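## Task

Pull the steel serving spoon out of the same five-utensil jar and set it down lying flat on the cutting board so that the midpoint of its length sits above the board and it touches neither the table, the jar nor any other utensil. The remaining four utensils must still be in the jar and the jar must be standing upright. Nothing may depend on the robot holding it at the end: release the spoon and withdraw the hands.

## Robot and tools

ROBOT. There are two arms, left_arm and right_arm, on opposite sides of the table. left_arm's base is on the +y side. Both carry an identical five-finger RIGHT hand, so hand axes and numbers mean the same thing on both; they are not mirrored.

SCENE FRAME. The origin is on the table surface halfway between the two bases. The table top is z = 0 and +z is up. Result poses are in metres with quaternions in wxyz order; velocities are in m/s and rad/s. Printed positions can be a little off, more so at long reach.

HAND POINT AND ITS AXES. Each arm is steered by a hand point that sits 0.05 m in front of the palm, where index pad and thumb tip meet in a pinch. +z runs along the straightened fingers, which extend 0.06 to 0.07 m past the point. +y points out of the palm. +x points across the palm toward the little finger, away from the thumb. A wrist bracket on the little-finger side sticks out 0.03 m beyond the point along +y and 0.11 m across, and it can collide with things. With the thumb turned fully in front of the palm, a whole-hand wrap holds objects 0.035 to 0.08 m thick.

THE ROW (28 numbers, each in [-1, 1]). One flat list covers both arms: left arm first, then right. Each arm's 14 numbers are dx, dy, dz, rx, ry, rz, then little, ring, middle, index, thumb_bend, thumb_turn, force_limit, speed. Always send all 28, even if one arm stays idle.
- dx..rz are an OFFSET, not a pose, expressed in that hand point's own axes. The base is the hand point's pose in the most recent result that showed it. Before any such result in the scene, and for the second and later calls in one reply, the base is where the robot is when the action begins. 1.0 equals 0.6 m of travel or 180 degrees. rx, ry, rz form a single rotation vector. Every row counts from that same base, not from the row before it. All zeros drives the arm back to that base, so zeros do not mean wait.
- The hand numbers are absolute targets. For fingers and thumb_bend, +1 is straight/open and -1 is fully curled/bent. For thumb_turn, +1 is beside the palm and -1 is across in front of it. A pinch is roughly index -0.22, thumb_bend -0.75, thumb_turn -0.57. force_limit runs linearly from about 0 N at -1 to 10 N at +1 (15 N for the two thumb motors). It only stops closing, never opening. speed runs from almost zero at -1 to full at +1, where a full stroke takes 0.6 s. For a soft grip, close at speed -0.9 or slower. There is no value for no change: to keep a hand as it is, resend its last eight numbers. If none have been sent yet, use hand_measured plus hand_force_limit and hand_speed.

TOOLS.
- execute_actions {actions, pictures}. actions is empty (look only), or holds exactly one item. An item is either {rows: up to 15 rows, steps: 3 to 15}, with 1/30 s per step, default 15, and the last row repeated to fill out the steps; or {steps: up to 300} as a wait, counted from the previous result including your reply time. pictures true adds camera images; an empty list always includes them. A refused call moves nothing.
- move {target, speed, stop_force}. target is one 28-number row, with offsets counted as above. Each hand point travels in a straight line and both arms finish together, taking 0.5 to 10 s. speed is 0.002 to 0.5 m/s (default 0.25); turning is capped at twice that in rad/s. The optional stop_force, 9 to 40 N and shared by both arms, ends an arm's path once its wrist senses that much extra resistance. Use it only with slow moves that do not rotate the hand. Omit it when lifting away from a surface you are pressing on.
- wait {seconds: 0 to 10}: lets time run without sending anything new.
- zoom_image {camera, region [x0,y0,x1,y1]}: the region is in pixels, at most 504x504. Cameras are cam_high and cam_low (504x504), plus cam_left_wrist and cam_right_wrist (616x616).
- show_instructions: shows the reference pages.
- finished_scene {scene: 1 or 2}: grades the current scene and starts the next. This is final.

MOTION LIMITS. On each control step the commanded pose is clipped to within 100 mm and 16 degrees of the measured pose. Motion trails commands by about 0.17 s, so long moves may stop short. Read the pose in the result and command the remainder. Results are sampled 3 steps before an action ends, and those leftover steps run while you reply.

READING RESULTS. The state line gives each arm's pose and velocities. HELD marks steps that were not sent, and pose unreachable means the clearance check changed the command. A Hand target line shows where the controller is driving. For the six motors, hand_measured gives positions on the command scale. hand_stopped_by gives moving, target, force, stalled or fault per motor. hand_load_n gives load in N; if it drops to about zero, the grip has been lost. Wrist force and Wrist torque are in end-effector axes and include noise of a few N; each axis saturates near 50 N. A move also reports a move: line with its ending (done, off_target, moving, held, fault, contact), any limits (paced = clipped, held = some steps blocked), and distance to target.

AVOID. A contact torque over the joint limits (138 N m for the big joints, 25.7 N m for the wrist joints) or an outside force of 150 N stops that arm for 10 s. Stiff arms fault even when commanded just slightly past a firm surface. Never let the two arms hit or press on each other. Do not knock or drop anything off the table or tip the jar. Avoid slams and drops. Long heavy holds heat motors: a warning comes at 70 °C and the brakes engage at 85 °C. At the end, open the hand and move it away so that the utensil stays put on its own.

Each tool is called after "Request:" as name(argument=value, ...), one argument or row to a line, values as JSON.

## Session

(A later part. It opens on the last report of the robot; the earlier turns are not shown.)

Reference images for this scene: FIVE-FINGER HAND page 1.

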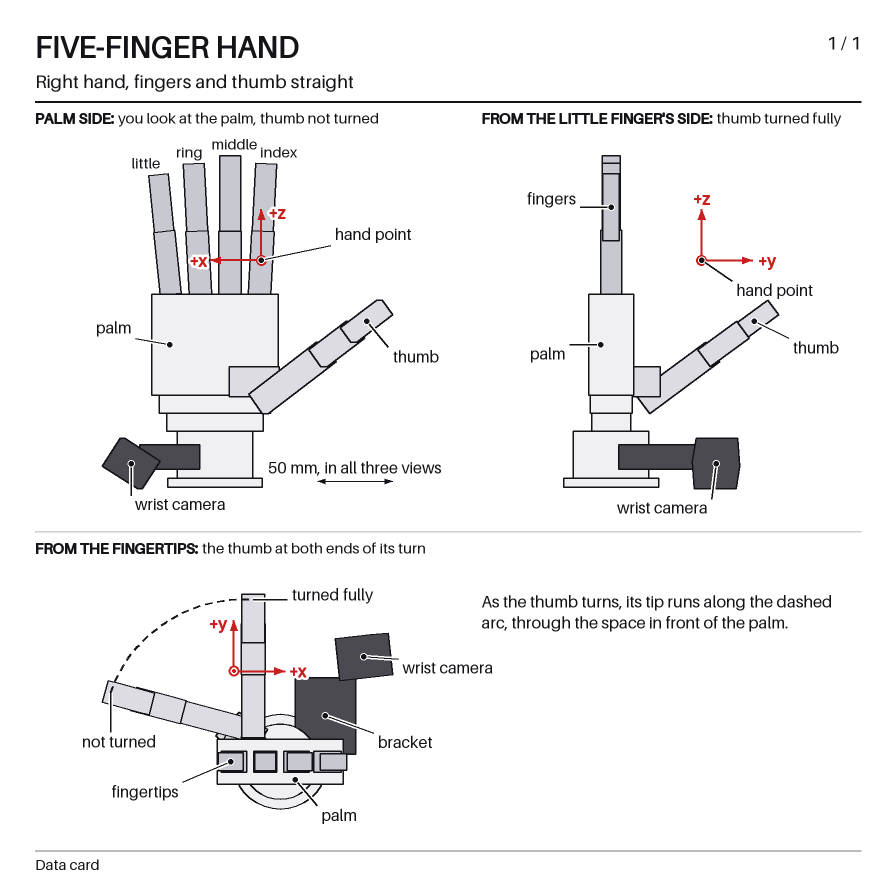

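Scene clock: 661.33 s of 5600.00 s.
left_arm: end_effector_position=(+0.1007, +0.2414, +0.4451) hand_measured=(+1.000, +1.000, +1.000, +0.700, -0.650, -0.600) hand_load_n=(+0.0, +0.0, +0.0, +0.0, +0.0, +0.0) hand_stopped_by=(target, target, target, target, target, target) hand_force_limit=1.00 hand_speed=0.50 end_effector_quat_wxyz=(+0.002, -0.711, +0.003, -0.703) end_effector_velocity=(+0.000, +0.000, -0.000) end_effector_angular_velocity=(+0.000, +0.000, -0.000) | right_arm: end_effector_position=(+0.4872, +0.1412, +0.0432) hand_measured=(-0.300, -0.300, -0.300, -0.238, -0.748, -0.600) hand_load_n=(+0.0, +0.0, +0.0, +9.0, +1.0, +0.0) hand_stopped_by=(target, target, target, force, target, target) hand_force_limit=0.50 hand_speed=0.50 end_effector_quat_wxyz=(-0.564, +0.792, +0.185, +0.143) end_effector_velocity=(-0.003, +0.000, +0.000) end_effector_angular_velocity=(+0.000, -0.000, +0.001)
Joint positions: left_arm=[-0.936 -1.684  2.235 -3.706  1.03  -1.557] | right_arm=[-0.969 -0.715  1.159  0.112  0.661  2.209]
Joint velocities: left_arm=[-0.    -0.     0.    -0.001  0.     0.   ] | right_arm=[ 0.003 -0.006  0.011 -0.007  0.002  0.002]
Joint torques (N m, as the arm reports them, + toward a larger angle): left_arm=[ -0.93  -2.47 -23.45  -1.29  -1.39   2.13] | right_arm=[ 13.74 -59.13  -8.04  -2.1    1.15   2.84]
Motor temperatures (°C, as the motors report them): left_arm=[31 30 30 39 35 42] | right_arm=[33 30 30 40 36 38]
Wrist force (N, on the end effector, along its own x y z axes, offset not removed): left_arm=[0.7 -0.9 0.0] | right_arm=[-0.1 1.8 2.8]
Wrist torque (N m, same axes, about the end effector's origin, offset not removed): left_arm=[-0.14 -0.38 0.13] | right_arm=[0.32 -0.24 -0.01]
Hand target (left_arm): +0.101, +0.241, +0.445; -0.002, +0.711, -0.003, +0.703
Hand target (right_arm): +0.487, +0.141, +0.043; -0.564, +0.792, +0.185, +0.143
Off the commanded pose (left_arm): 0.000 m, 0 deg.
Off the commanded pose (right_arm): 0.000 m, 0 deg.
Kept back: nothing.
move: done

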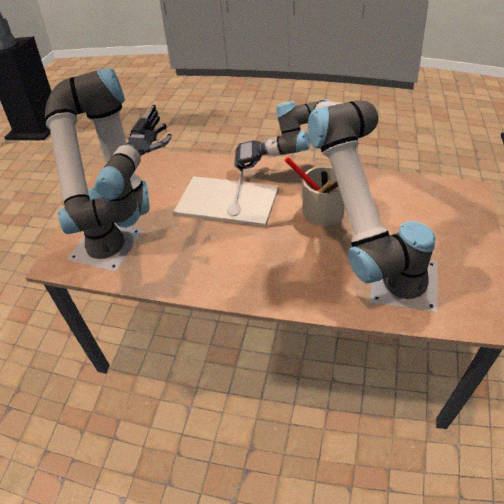

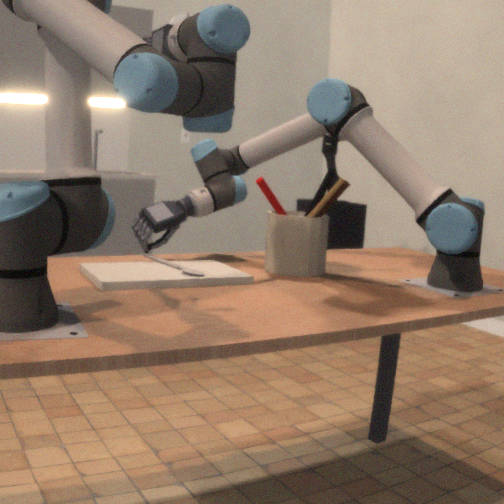

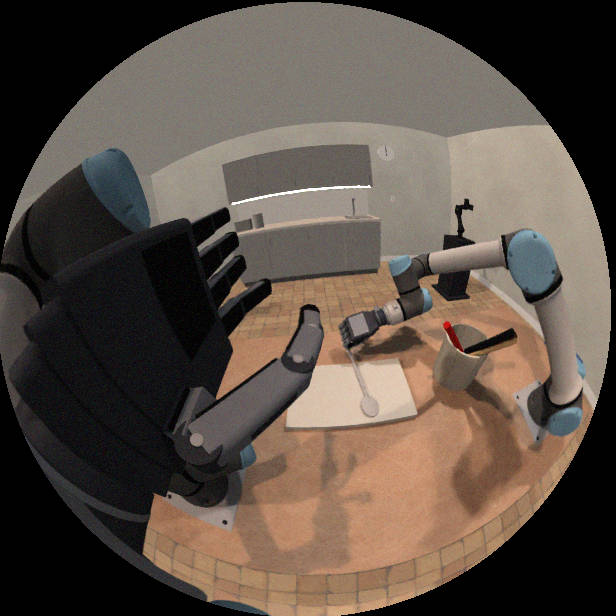

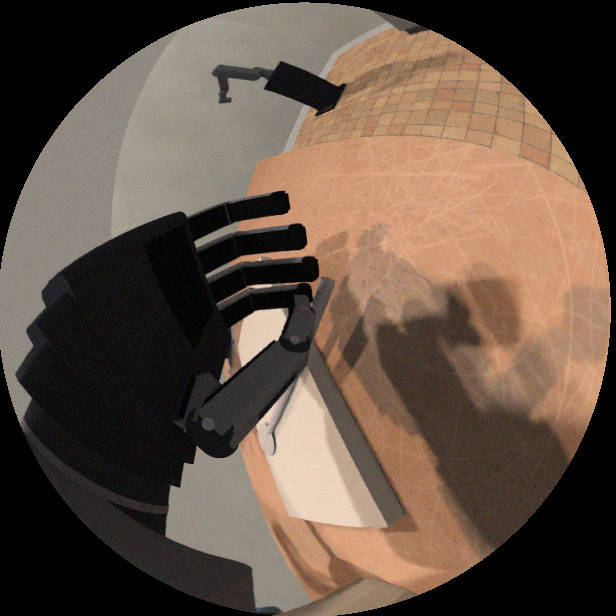

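It got pushed (by a finger) several cm. Retreat up.

Request:
move(
  target=[0,0,0,0,0,0,1,1,1,0.7,-0.65,-0.6,1,0.5,0.2,-0.24,-0.1,0,0,0,-0.3,-0.3,-0.3,-0.25,-0.75,-0.6,0.5,0.5],
  speed=0.1,
)

Request:
zoom_image(
  camera="cam_high",
  region=[150,140,310,240],
)

Request:
zoom_image(
  camera="cam_low",
  region=[60,220,280,300],
)

Scene clock: 664.10 s of 5600.00 s.
left_arm: end_effector_position=(+0.1007, +0.2414, +0.4451) hand_measured=(+1.000, +1.000, +1.000, +0.700, -0.650, -0.600) hand_load_n=(+0.0, +0.0, +0.0, +0.0, +0.0, +0.0) hand_stopped_by=(target, target, target, target, target, target) hand_force_limit=1.00 hand_speed=0.50 end_effector_quat_wxyz=(+0.002, -0.711, +0.003, -0.703) end_effector_velocity=(+0.000, +0.000, -0.000) end_effector_angular_velocity=(+0.002, -0.001, +0.001) | right_arm: end_effector_position=(+0.5275, +0.1429, +0.2355) hand_measured=(-0.300, -0.300, -0.300, -0.238, -0.748, -0.600) hand_load_n=(+0.0, +0.0, +0.0, +9.0, +1.0, +0.0) hand_stopped_by=(target, target, target, force, target, target) hand_force_limit=0.50 hand_speed=0.50 end_effector_quat_wxyz=(-0.564, +0.792, +0.184, +0.143) end_effector_velocity=(+0.002, -0.000, +0.003) end_effector_angular_velocity=(-0.003, +0.000, +0.001)
Joint positions: left_arm=[-0.936 -1.684  2.235 -3.706  1.03  -1.557] | right_arm=[-1.    -0.732  0.687  0.621  0.636  2.182]
Joint velocities: left_arm=[ 0.001  0.001  0.    -0.     0.     0.001] | right_arm=[-0.001  0.009 -0.023  0.021 -0.001 -0.006]
Joint torques (N m, as the arm reports them, + toward a larger angle): left_arm=[ -0.76  -2.93 -23.33  -1.27  -1.44   2.15] | right_arm=[-13.87 -41.51 -31.74   3.15  -2.68  -2.18]
Motor temperatures (°C, as the motors report them): left_arm=[31 30 30 39 35 42] | right_arm=[33 30 30 40 36 38]
Wrist force (N, on the end effector, along its own x y z axes, offset not removed): left_arm=[0.0 -1.2 1.2] | right_arm=[0.3 1.5 0.0]
Wrist torque (N m, same axes, about the end effector's origin, offset not removed): left_arm=[-0.15 -0.21 0.10] | right_arm=[0.43 -0.20 0.06]
Hand target (left_arm): +0.101, +0.241, +0.445; -0.002, +0.711, -0.003, +0.703
Hand target (right_arm): +0.528, +0.143, +0.236; -0.564, +0.792, +0.185, +0.143
Off the commanded pose (left_arm): 0.000 m, 0 deg.
Off the commanded pose (right_arm): 0.000 m, 0 deg.
Kept back: nothing.
move: done

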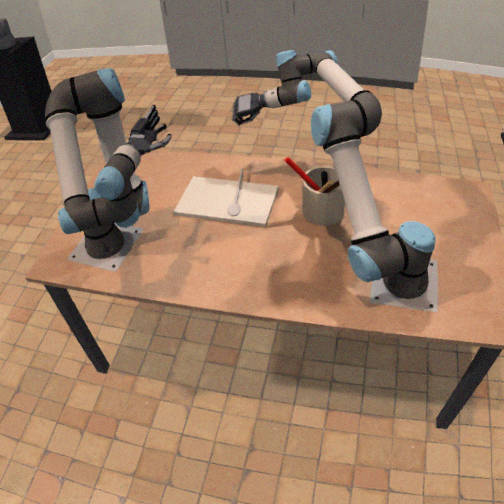

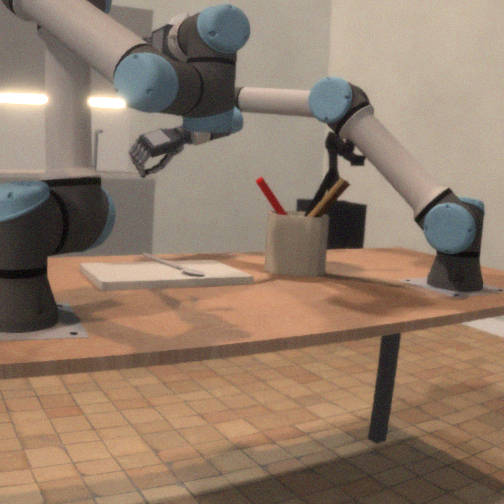

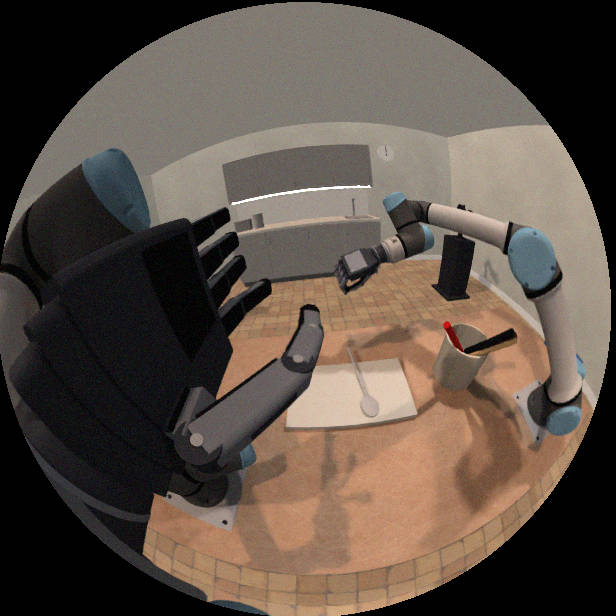

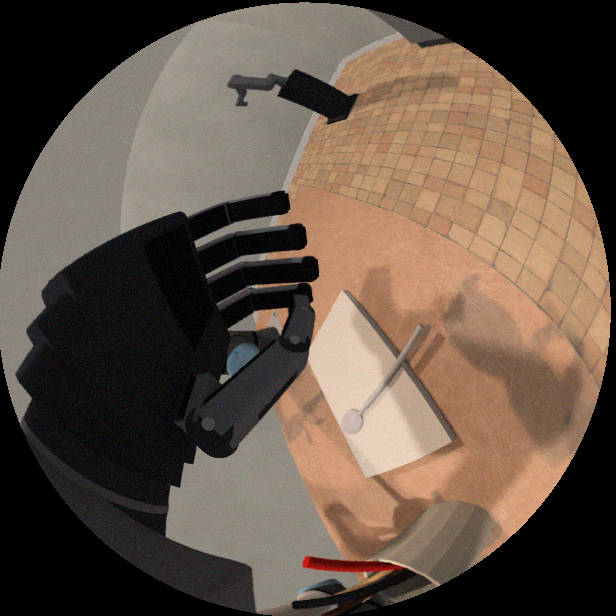

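Region (150, 140, 310, 240) of cam_high's 504x504 image, scaled by 3.150, with more detail than that image has; it fills the top 315 rows of this view, and the rest is white.

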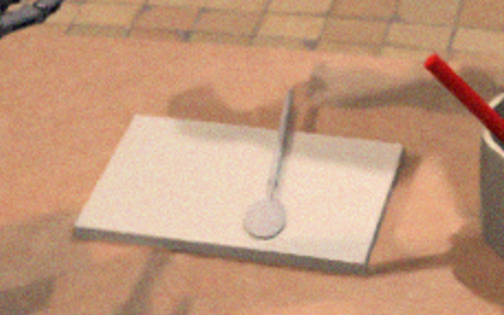

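Region (60, 220, 280, 300) of cam_low's 504x504 image, scaled by 2.291, with more detail than that image has; it fills the top 183 rows of this view, and the rest is white.

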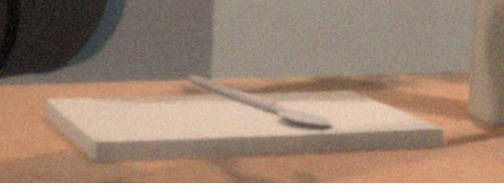

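Good.

Request:
finished_scene(
  scene=2,
)

The scene is finished: the task was done.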